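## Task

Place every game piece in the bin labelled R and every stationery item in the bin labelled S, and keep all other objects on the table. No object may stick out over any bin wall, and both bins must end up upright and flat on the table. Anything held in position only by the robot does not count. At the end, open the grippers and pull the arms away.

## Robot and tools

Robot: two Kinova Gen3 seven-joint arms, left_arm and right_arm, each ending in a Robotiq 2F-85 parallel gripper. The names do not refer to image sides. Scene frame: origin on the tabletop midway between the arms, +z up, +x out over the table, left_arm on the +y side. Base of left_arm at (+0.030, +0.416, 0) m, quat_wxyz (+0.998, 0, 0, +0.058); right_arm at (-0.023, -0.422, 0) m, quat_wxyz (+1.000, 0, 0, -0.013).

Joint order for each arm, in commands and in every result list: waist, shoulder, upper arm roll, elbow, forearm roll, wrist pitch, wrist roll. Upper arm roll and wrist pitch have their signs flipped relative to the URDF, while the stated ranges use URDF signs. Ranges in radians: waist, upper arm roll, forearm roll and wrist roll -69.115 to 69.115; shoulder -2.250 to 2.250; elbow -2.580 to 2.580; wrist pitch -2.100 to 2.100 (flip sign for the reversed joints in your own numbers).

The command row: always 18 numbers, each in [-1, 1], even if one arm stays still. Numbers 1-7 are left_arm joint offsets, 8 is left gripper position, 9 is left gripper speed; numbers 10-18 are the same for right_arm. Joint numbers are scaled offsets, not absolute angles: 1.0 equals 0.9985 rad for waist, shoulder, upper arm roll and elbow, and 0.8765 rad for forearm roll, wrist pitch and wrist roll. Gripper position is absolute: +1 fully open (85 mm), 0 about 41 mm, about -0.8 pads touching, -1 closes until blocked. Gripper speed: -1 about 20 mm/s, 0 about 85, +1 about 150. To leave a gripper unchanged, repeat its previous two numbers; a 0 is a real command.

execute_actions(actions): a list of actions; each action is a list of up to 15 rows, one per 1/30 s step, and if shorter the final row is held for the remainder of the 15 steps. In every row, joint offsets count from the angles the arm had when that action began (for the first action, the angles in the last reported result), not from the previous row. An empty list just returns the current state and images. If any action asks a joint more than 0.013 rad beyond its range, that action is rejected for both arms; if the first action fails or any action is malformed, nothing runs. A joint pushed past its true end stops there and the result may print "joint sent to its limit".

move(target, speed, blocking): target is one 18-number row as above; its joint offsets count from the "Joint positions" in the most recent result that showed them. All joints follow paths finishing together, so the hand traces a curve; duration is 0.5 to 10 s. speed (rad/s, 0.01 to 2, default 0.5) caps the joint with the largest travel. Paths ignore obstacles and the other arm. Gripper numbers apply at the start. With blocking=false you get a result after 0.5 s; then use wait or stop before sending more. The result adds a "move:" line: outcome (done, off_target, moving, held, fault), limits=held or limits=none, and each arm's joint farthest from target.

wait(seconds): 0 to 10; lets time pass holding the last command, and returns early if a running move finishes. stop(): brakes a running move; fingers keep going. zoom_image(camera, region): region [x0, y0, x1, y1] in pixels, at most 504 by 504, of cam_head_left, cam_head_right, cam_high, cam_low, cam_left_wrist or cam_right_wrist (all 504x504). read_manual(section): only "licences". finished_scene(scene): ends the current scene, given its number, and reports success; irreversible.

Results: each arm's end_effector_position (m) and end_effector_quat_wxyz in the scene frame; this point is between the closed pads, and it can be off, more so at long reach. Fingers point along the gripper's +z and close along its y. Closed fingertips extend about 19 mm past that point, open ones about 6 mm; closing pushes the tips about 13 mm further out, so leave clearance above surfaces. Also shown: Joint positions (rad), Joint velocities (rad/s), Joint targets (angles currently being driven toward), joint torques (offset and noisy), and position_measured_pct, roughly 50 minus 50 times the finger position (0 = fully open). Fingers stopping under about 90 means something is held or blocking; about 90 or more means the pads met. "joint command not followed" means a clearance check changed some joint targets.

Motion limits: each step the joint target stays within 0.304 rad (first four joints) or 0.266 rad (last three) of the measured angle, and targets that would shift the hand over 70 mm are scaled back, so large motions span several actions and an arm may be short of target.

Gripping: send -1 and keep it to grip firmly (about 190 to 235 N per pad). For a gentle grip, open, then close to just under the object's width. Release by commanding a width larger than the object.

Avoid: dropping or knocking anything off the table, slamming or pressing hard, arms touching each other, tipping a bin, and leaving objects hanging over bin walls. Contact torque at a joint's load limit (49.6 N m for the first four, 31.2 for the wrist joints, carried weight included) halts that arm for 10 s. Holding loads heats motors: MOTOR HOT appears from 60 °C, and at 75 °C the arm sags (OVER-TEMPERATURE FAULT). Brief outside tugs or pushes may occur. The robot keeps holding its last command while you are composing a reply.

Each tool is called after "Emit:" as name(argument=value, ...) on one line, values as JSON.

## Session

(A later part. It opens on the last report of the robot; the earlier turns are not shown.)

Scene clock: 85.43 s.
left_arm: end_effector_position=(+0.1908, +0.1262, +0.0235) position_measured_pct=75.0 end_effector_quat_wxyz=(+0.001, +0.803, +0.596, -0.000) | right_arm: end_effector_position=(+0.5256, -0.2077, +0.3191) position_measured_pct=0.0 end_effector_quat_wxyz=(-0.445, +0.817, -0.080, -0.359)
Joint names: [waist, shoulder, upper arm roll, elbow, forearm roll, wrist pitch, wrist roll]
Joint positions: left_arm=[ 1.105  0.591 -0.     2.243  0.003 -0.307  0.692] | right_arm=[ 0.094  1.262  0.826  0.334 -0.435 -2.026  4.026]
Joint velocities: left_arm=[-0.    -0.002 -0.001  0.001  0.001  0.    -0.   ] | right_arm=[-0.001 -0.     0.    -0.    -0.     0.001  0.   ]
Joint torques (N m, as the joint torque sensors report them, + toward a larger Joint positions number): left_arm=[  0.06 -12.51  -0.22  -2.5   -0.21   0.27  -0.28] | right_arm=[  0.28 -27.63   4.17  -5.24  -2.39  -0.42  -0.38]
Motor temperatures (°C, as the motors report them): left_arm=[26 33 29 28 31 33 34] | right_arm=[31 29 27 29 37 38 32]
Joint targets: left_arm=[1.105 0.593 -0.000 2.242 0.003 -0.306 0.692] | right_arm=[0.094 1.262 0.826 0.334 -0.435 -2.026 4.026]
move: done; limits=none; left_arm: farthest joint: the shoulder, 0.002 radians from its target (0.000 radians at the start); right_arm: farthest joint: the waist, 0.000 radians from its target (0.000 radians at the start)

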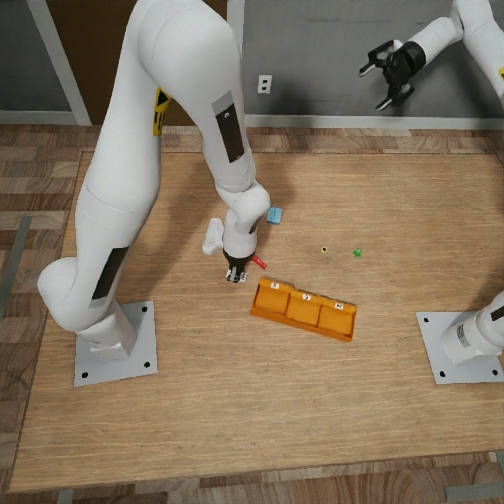

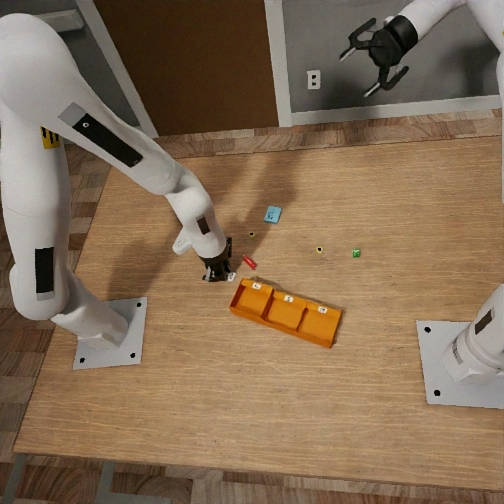

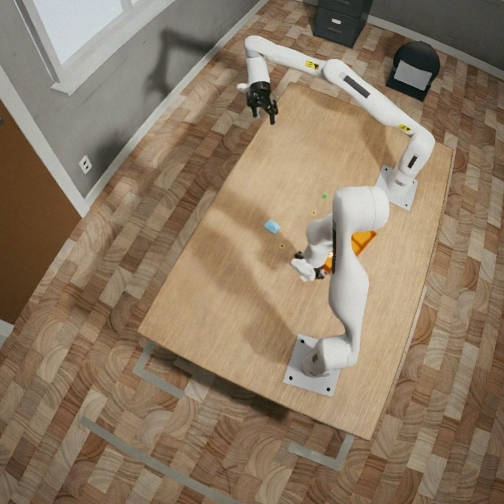

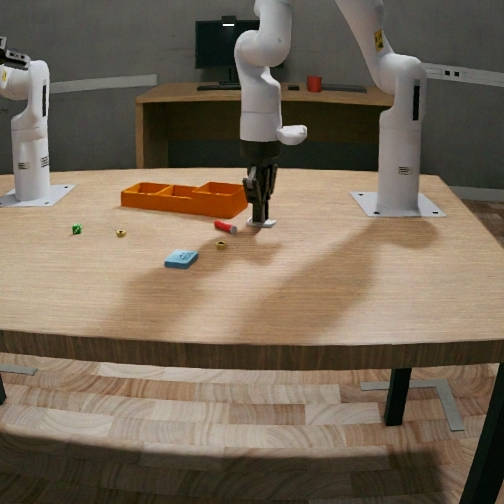

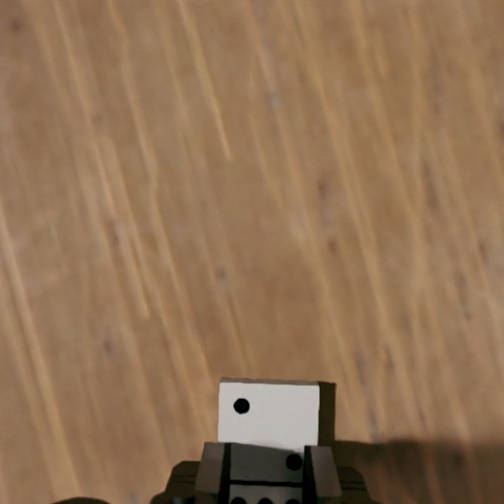

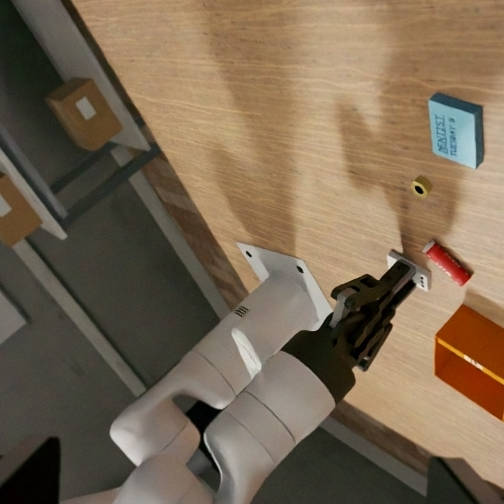

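Emit:
move(target=[0,-0.32,0,-0.13,0,-0.52,0,-1,0.5,0,0,0,0,0,0,0,1,0], speed=0.7)

Emit:
move(target=[0.271,0.17,0,-0.14,0,0.04,0.19,-1,0.5,0,0,0,0,0,0,0,1,0], speed=0.7)

Scene clock: 103.10 s.
left_arm: end_effector_position=(+0.1889, +0.1286, +0.1505) position_measured_pct=75.0 end_effector_quat_wxyz=(-0.003, +0.803, +0.596, -0.001) | right_arm: end_effector_position=(+0.5256, -0.2077, +0.3191) position_measured_pct=0.0 end_effector_quat_wxyz=(-0.445, +0.817, -0.080, -0.359)
Joint names: [waist, shoulder, upper arm roll, elbow, forearm roll, wrist pitch, wrist roll]
Joint positions: left_arm=[ 1.105  0.271 -0.     2.113  0.003 -0.762  0.692] | right_arm=[ 0.094  1.262  0.826  0.334 -0.435 -2.026  4.026]
Joint velocities: left_arm=[ 0.001 -0.002  0.001  0.     0.001  0.     0.001] | right_arm=[ 0.001  0.001 -0.     0.001  0.     0.001  0.   ]
Joint torques (N m, as the joint torque sensors report them, + toward a larger Joint positions number): left_arm=[  0.11 -12.19  -0.1   -5.61  -0.27  -0.23  -0.28] | right_arm=[  0.17 -27.61   4.13  -5.34  -2.48  -0.4   -0.29]
Motor temperatures (°C, as the motors report them): left_arm=[26 33 29 28 31 33 34] | right_arm=[31 29 27 29 37 38 32]
Joint targets: left_arm=[1.105 0.271 -0.000 2.113 0.003 -0.762 0.692] | right_arm=[0.094 1.262 0.826 0.334 -0.435 -2.026 4.026]
move: done; limits=none; left_arm: farthest joint: the waist, 0.000 radians from its target (0.000 radians at the start); right_arm: farthest joint: the waist, 0.000 radians from its target (0.000 radians at the start)

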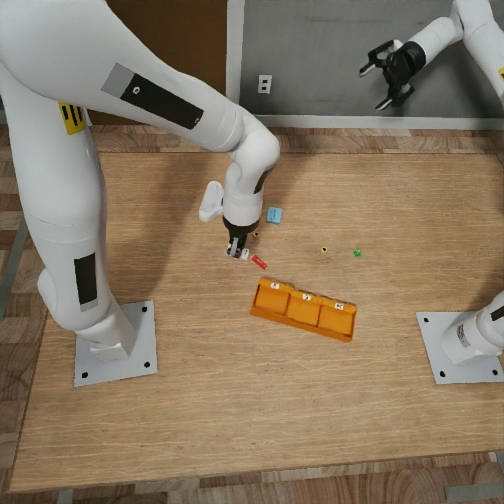

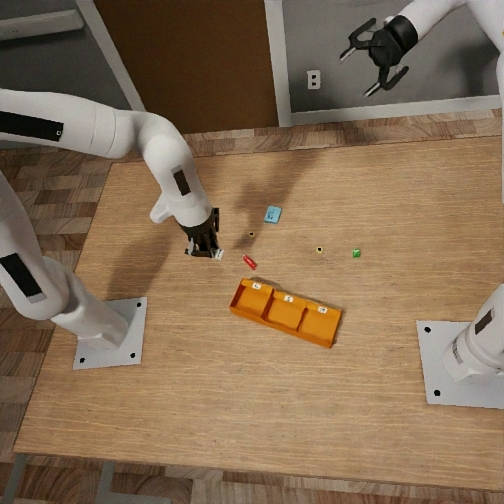

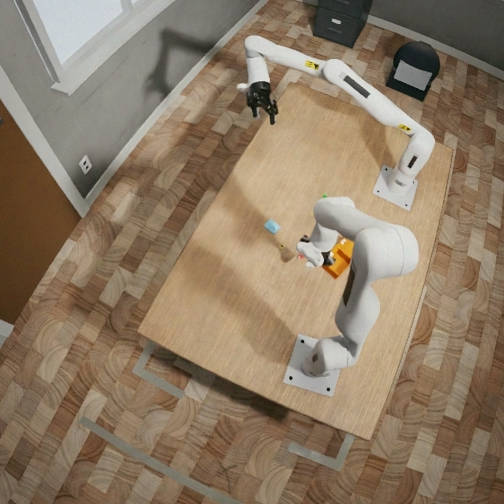

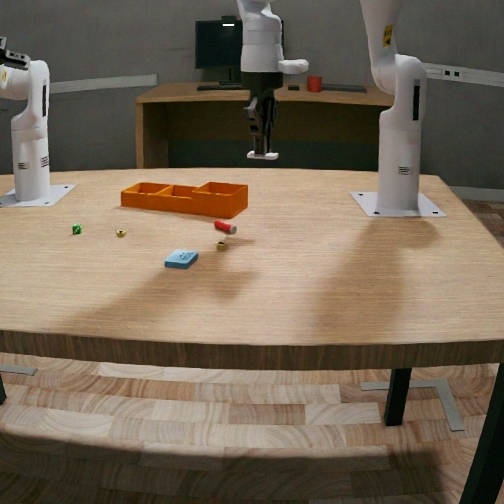

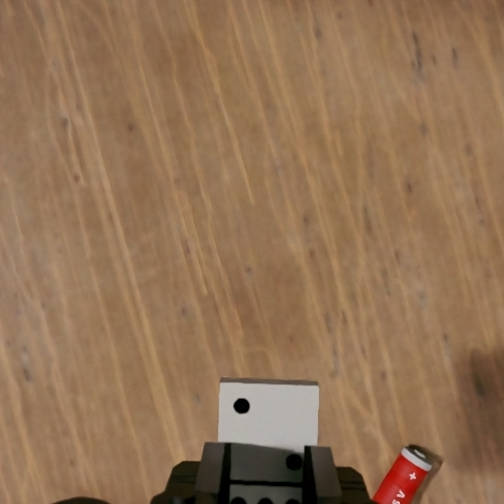

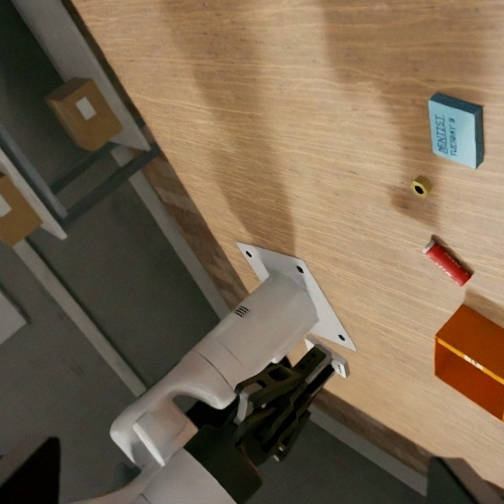

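Scene clock: 104.17 s.
left_arm: end_effector_position=(+0.1253, +0.0381, +0.1193) position_measured_pct=75.0 end_effector_quat_wxyz=(-0.000, +0.833, +0.553, -0.001) | right_arm: end_effector_position=(+0.5256, -0.2077, +0.3191) position_measured_pct=0.0 end_effector_quat_wxyz=(-0.445, +0.817, -0.080, -0.359)
Joint names: [waist, shoulder, upper arm roll, elbow, forearm roll, wrist pitch, wrist roll]
Joint positions: left_arm=[ 1.375  0.441 -0.     1.973  0.003 -0.727  0.859] | right_arm=[ 0.094  1.262  0.826  0.334 -0.435 -2.026  4.026]
Joint velocities: left_arm=[ 0.003  0.     0.    -0.    -0.     0.001  0.002] | right_arm=[-0.001  0.    -0.     0.001 -0.001 -0.    -0.   ]
Joint torques (N m, as the joint torque sensors report them, + toward a larger Joint positions number): left_arm=[ -0.02 -14.52  -0.17  -5.3   -0.14  -0.28  -0.29] | right_arm=[  0.17 -27.71   4.09  -5.17  -2.34  -0.43  -0.33]
Motor temperatures (°C, as the motors report them): left_arm=[26 33 29 28 31 33 34] | right_arm=[31 29 27 29 37 38 32]
Joint targets: left_arm=[1.375 0.441 -0.000 1.973 0.003 -0.727 0.859] | right_arm=[0.094 1.262 0.826 0.334 -0.435 -2.026 4.026]
move: done; limits=none; left_arm: farthest joint: the waist, 0.001 radians from its target (0.271 radians at the start); right_arm: farthest joint: the waist, 0.000 radians from its target (0.000 radians at the start)

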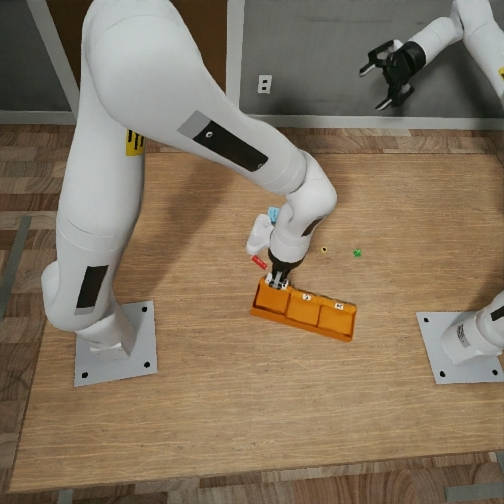

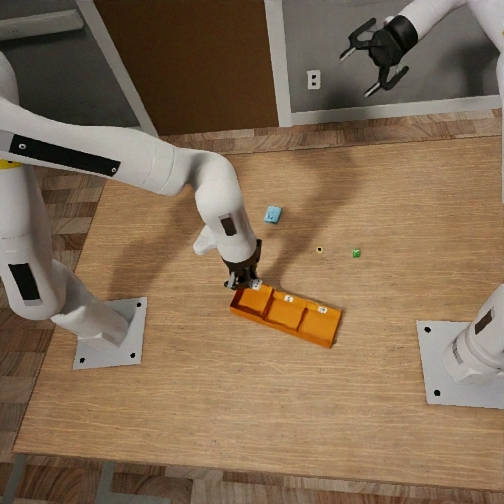

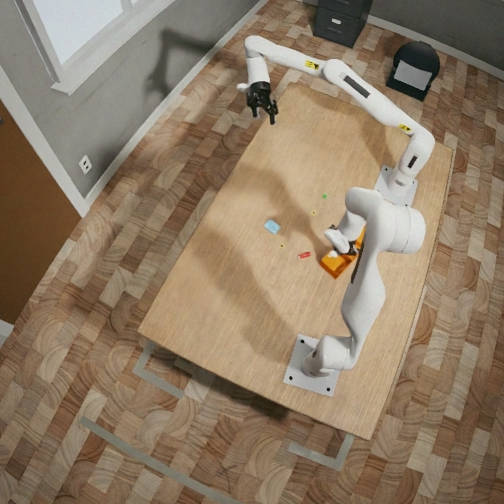

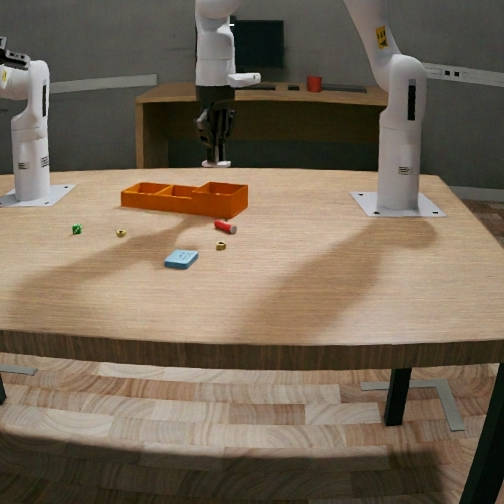

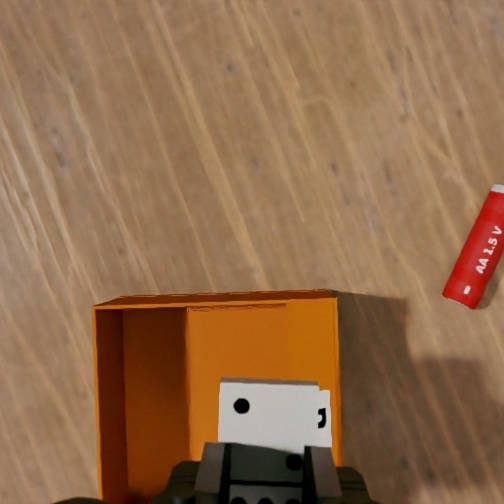

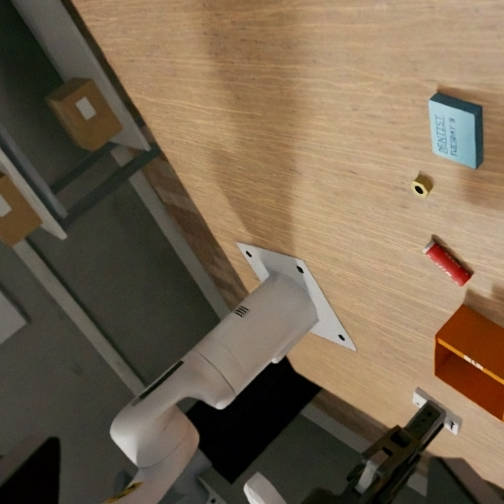

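Emit:
move(target=[0.037,0.071,0,0.126,0,0.224,0.04,-1,0.5,0,0,0,0,0,0,0,1,0], speed=0.3)

Scene clock: 112.27 s.
left_arm: end_effector_position=(+0.1051, +0.0575, +0.0694) position_measured_pct=75.0 end_effector_quat_wxyz=(-0.000, +0.833, +0.553, -0.001) | right_arm: end_effector_position=(+0.5256, -0.2077, +0.3191) position_measured_pct=0.0 end_effector_quat_wxyz=(-0.445, +0.817, -0.080, -0.359)
Joint names: [waist, shoulder, upper arm roll, elbow, forearm roll, wrist pitch, wrist roll]
Joint positions: left_arm=[ 1.412  0.512 -0.     2.099  0.003 -0.531  0.894] | right_arm=[ 0.094  1.262  0.826  0.334 -0.435 -2.026  4.026]
Joint velocities: left_arm=[ 0.     0.002 -0.001  0.001  0.     0.    -0.   ] | right_arm=[-0.001  0.001 -0.    -0.003  0.    -0.001  0.   ]
Joint torques (N m, as the joint torque sensors report them, + toward a larger Joint positions number): left_arm=[  0.22 -14.55  -0.31  -3.84  -0.12  -0.21  -0.22] | right_arm=[  0.2  -27.74   4.02  -5.21  -2.49  -0.56  -0.36]
Motor temperatures (°C, as the motors report them): left_arm=[26 33 29 28 31 33 34] | right_arm=[31 29 27 29 37 38 32]
Joint targets: left_arm=[1.412 0.512 -0.000 2.099 0.003 -0.531 0.894] | right_arm=[0.094 1.262 0.826 0.334 -0.435 -2.026 4.026]
move: done; limits=none; left_arm: farthest joint: the waist, 0.000 radians from its target (0.037 radians at the start); right_arm: farthest joint: the waist, 0.000 radians from its target (0.000 radians at the start)

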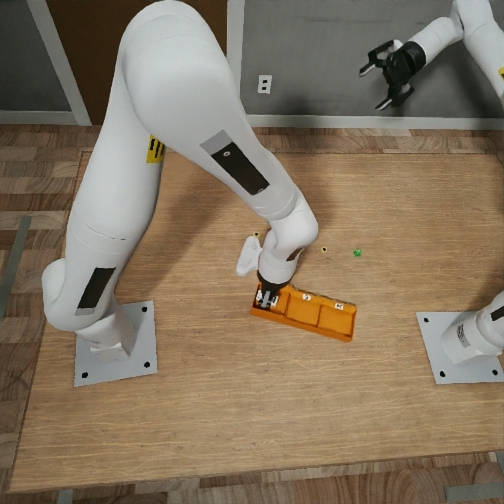

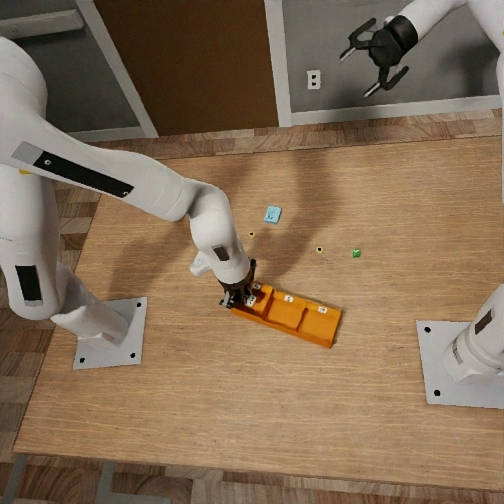

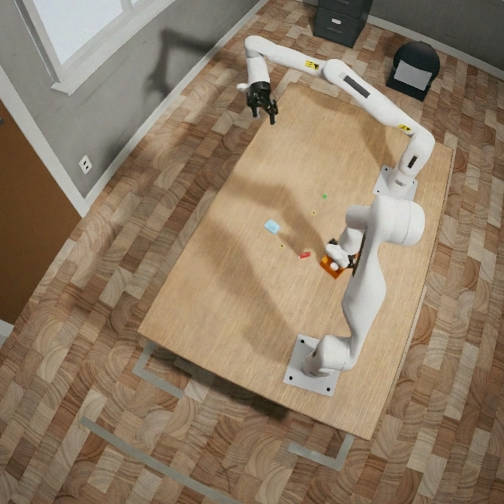

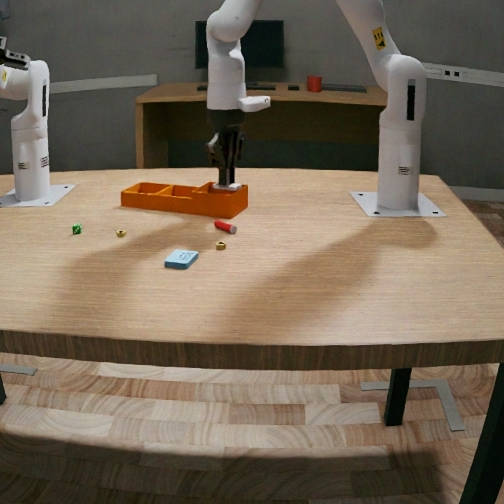

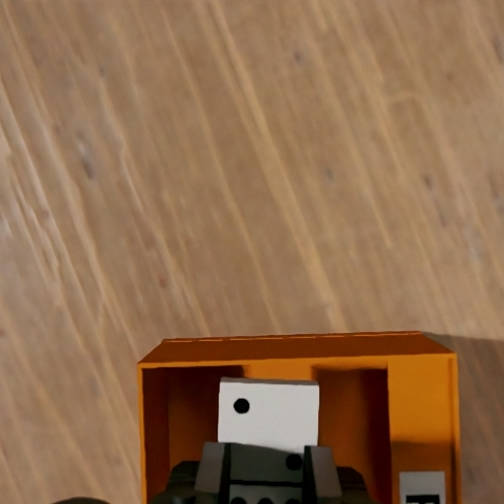

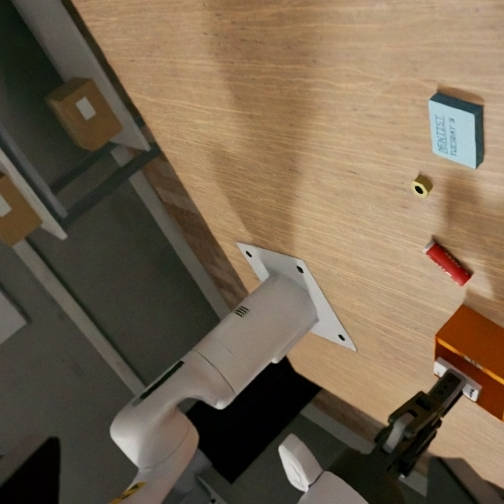

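Emit:
move(target=[0.01,0.056,0,-0.004,0,0.059,0.011,-1,0.5,0,0,0,0,0,0,0,1,0], speed=0.2)

Emit:
move(target=[0,0,0,0,0,0,0,-0.33,0,0,0,0,0,0,0,0,1,0])

Emit:
move(target=[0,-0.2,0,-0.06,0,-0.3,0,-0.33,0,0,0,0,0,0,0,0,1,0])

Scene clock: 119.93 s.
left_arm: end_effector_position=(+0.1031, +0.0511, +0.0495) position_measured_pct=75.0 end_effector_quat_wxyz=(-0.000, +0.834, +0.552, -0.001) | right_arm: end_effector_position=(+0.5256, -0.2077, +0.3191) position_measured_pct=0.0 end_effector_quat_wxyz=(-0.445, +0.817, -0.080, -0.359)
Joint names: [waist, shoulder, upper arm roll, elbow, forearm roll, wrist pitch, wrist roll]
Joint positions: left_arm=[ 1.422  0.567 -0.     2.095  0.003 -0.479  0.903] | right_arm=[ 0.094  1.262  0.826  0.334 -0.435 -2.026  4.026]
Joint velocities: left_arm=[-0.     0.004  0.001  0.    -0.     0.     0.001] | right_arm=[ 0.    -0.001  0.     0.     0.     0.001  0.   ]
Joint torques (N m, as the joint torque sensors report them, + toward a larger Joint positions number): left_arm=[  0.12 -14.8   -0.34  -3.71  -0.29  -0.23  -0.27] | right_arm=[  0.2  -27.63   4.06  -5.39  -2.37  -0.5   -0.31]
Motor temperatures (°C, as the motors report them): left_arm=[26 33 29 28 31 33 34] | right_arm=[31 29 27 29 37 38 32]
Joint targets: left_arm=[1.422 0.568 -0.000 2.095 0.003 -0.479 0.903] | right_arm=[0.094 1.262 0.826 0.334 -0.435 -2.026 4.026]
move: done; limits=none; left_arm: farthest joint: the shoulder, 0.001 radians from its target (0.056 radians at the start); right_arm: farthest joint: the waist, 0.000 radians from its target (0.000 radians at the start)

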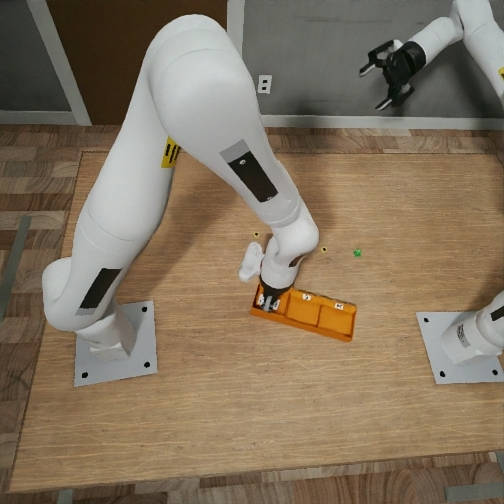

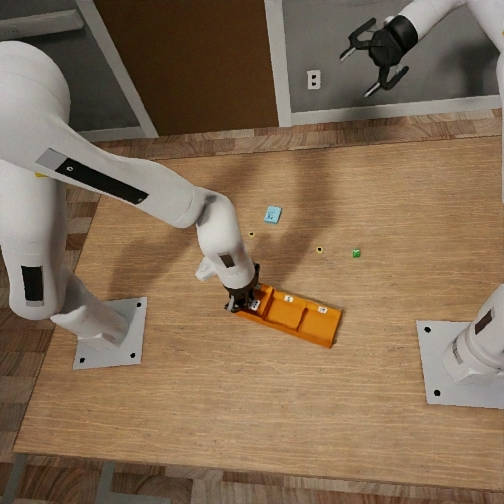

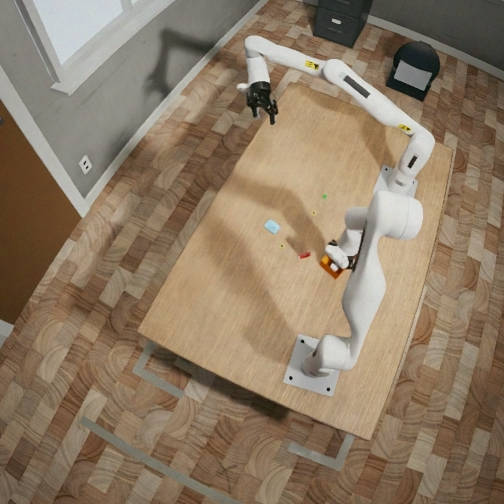

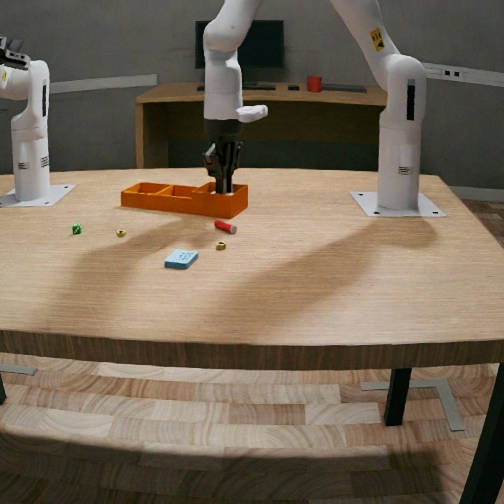

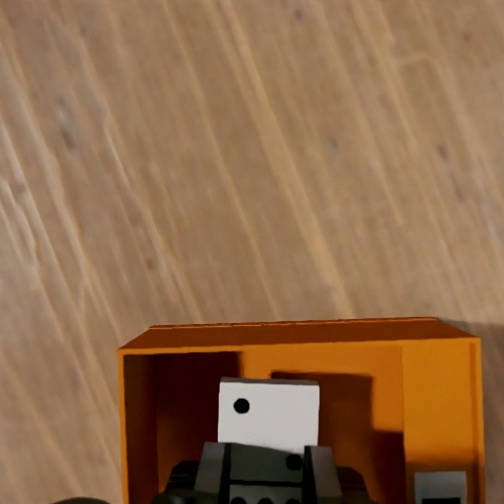

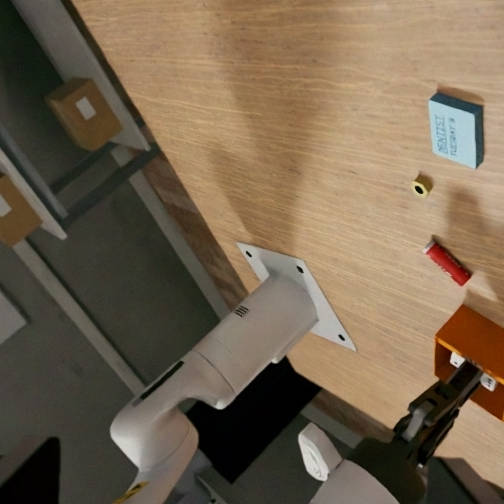

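Scene clock: 120.43 s.
left_arm: end_effector_position=(+0.1031, +0.0511, +0.0495) position_measured_pct=66.7 end_effector_quat_wxyz=(-0.000, +0.834, +0.552, -0.001) | right_arm: end_effector_position=(+0.5256, -0.2077, +0.3191) position_measured_pct=0.0 end_effector_quat_wxyz=(-0.445, +0.817, -0.080, -0.359)
Joint names: [waist, shoulder, upper arm roll, elbow, forearm roll, wrist pitch, wrist roll]
Joint positions: left_arm=[ 1.422  0.567 -0.     2.095  0.003 -0.479  0.903] | right_arm=[ 0.094  1.262  0.826  0.334 -0.435 -2.026  4.026]
Joint velocities: left_arm=[ 0.    -0.002  0.001 -0.     0.001 -0.    -0.001] | right_arm=[-0.001  0.     0.    -0.001 -0.001 -0.    -0.   ]
Joint torques (N m, as the joint torque sensors report them, + toward a larger Joint positions number): left_arm=[  0.14 -15.2   -0.28  -3.64  -0.23  -0.23  -0.22] | right_arm=[  0.02 -27.62   4.04  -5.18  -2.48  -0.42  -0.33]
Motor temperatures (°C, as the motors report them): left_arm=[26 33 29 28 31 33 34] | right_arm=[31 29 27 29 37 38 32]
Joint targets: left_arm=[1.422 0.567 -0.000 2.095 0.003 -0.479 0.903] | right_arm=[0.094 1.262 0.826 0.334 -0.435 -2.026 4.026]
move: done; limits=none; left_arm: farthest joint: the waist, 0.000 radians from its target (0.000 radians at the start); right_arm: farthest joint: the waist, 0.000 radians from its target (0.000 radians at the start)

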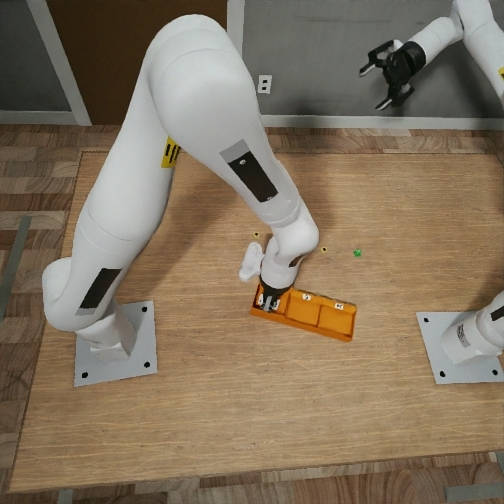

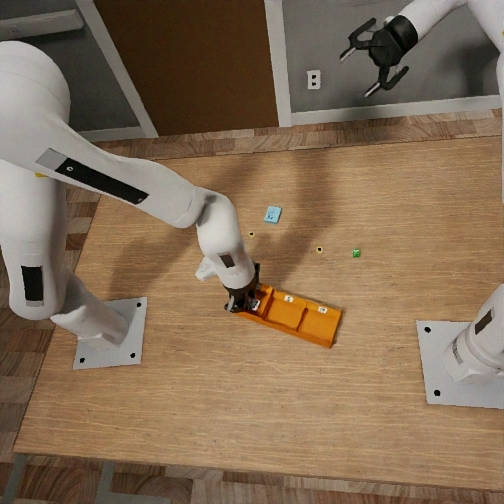

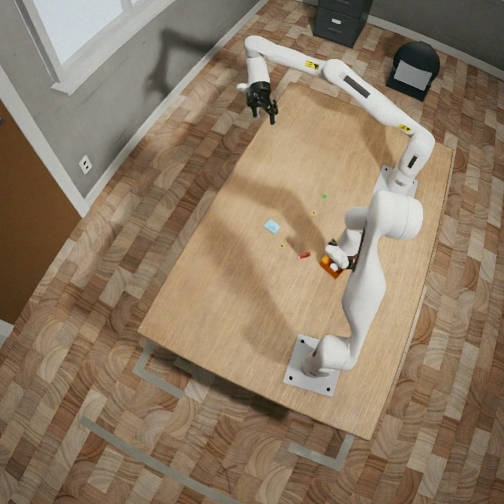

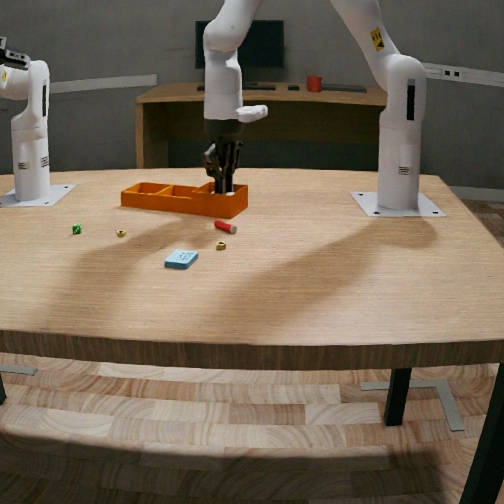

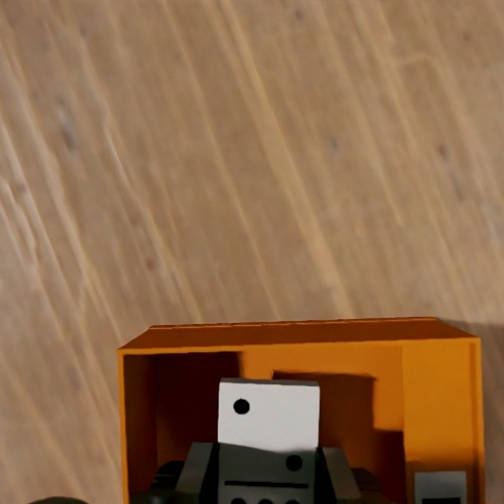

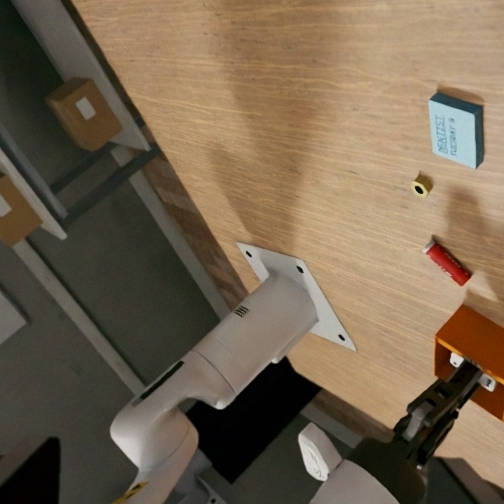

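Scene clock: 121.50 s.
left_arm: end_effector_position=(+0.1005, +0.0599, +0.1337) position_measured_pct=66.7 end_effector_quat_wxyz=(-0.002, +0.834, +0.552, -0.000) | right_arm: end_effector_position=(+0.5256, -0.2077, +0.3191) position_measured_pct=0.0 end_effector_quat_wxyz=(-0.445, +0.817, -0.080, -0.359)
Joint names: [waist, shoulder, upper arm roll, elbow, forearm roll, wrist pitch, wrist roll]
Joint positions: left_arm=[ 1.422  0.368 -0.     2.035  0.003 -0.742  0.903] | right_arm=[ 0.094  1.262  0.826  0.334 -0.435 -2.026  4.026]
Joint velocities: left_arm=[ 0.    -0.004  0.001 -0.    -0.     0.001  0.   ] | right_arm=[ 0.    -0.    -0.    -0.001 -0.001 -0.     0.   ]
Joint torques (N m, as the joint torque sensors report them, + toward a larger Joint positions number): left_arm=[ -0.01 -14.01  -0.26  -5.51  -0.18  -0.23  -0.21] | right_arm=[  0.09 -27.8    4.17  -5.2   -2.46  -0.49  -0.35]
Motor temperatures (°C, as the motors report them): left_arm=[26 33 29 28 31 33 34] | right_arm=[31 29 27 29 37 38 32]
Joint targets: left_arm=[1.422 0.368 -0.000 2.035 0.003 -0.742 0.903] | right_arm=[0.094 1.262 0.826 0.334 -0.435 -2.026 4.026]
move: done; limits=none; left_arm: farthest joint: the shoulder, 0.001 radians from its target (0.200 radians at the start); right_arm: farthest joint: the waist, 0.000 radians from its target (0.000 radians at the start)

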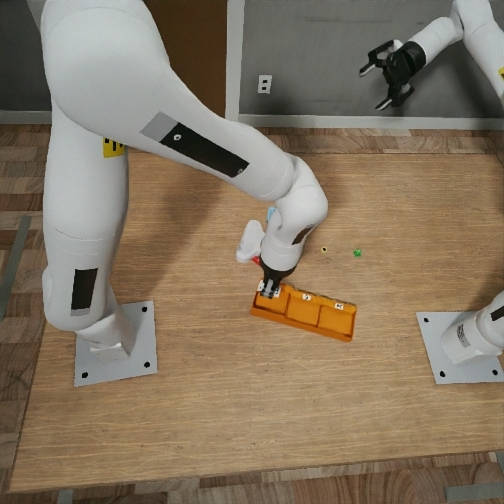

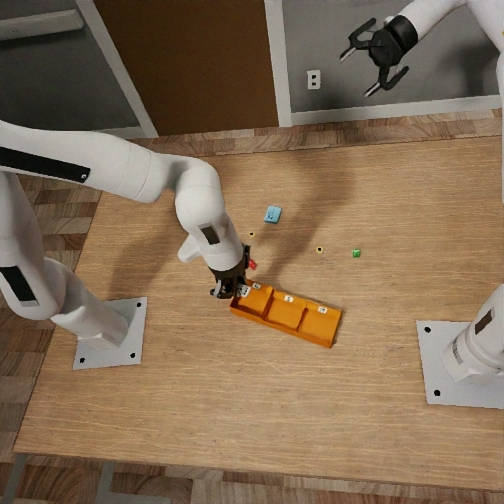

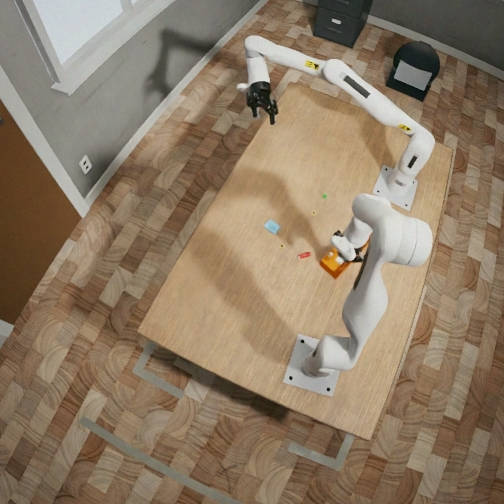

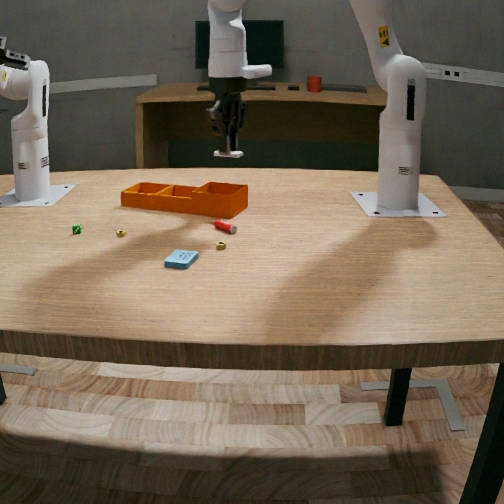

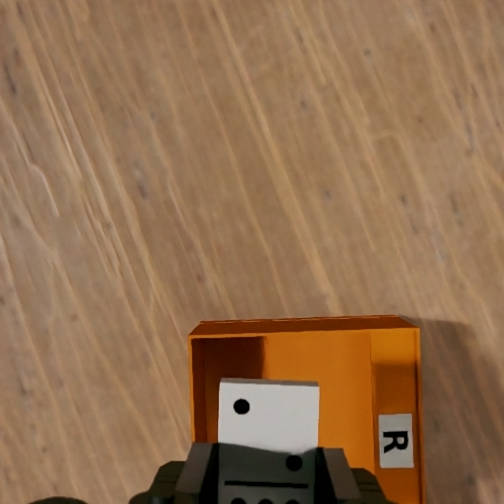

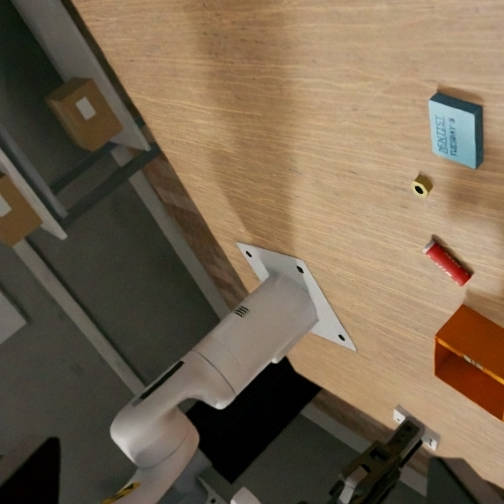

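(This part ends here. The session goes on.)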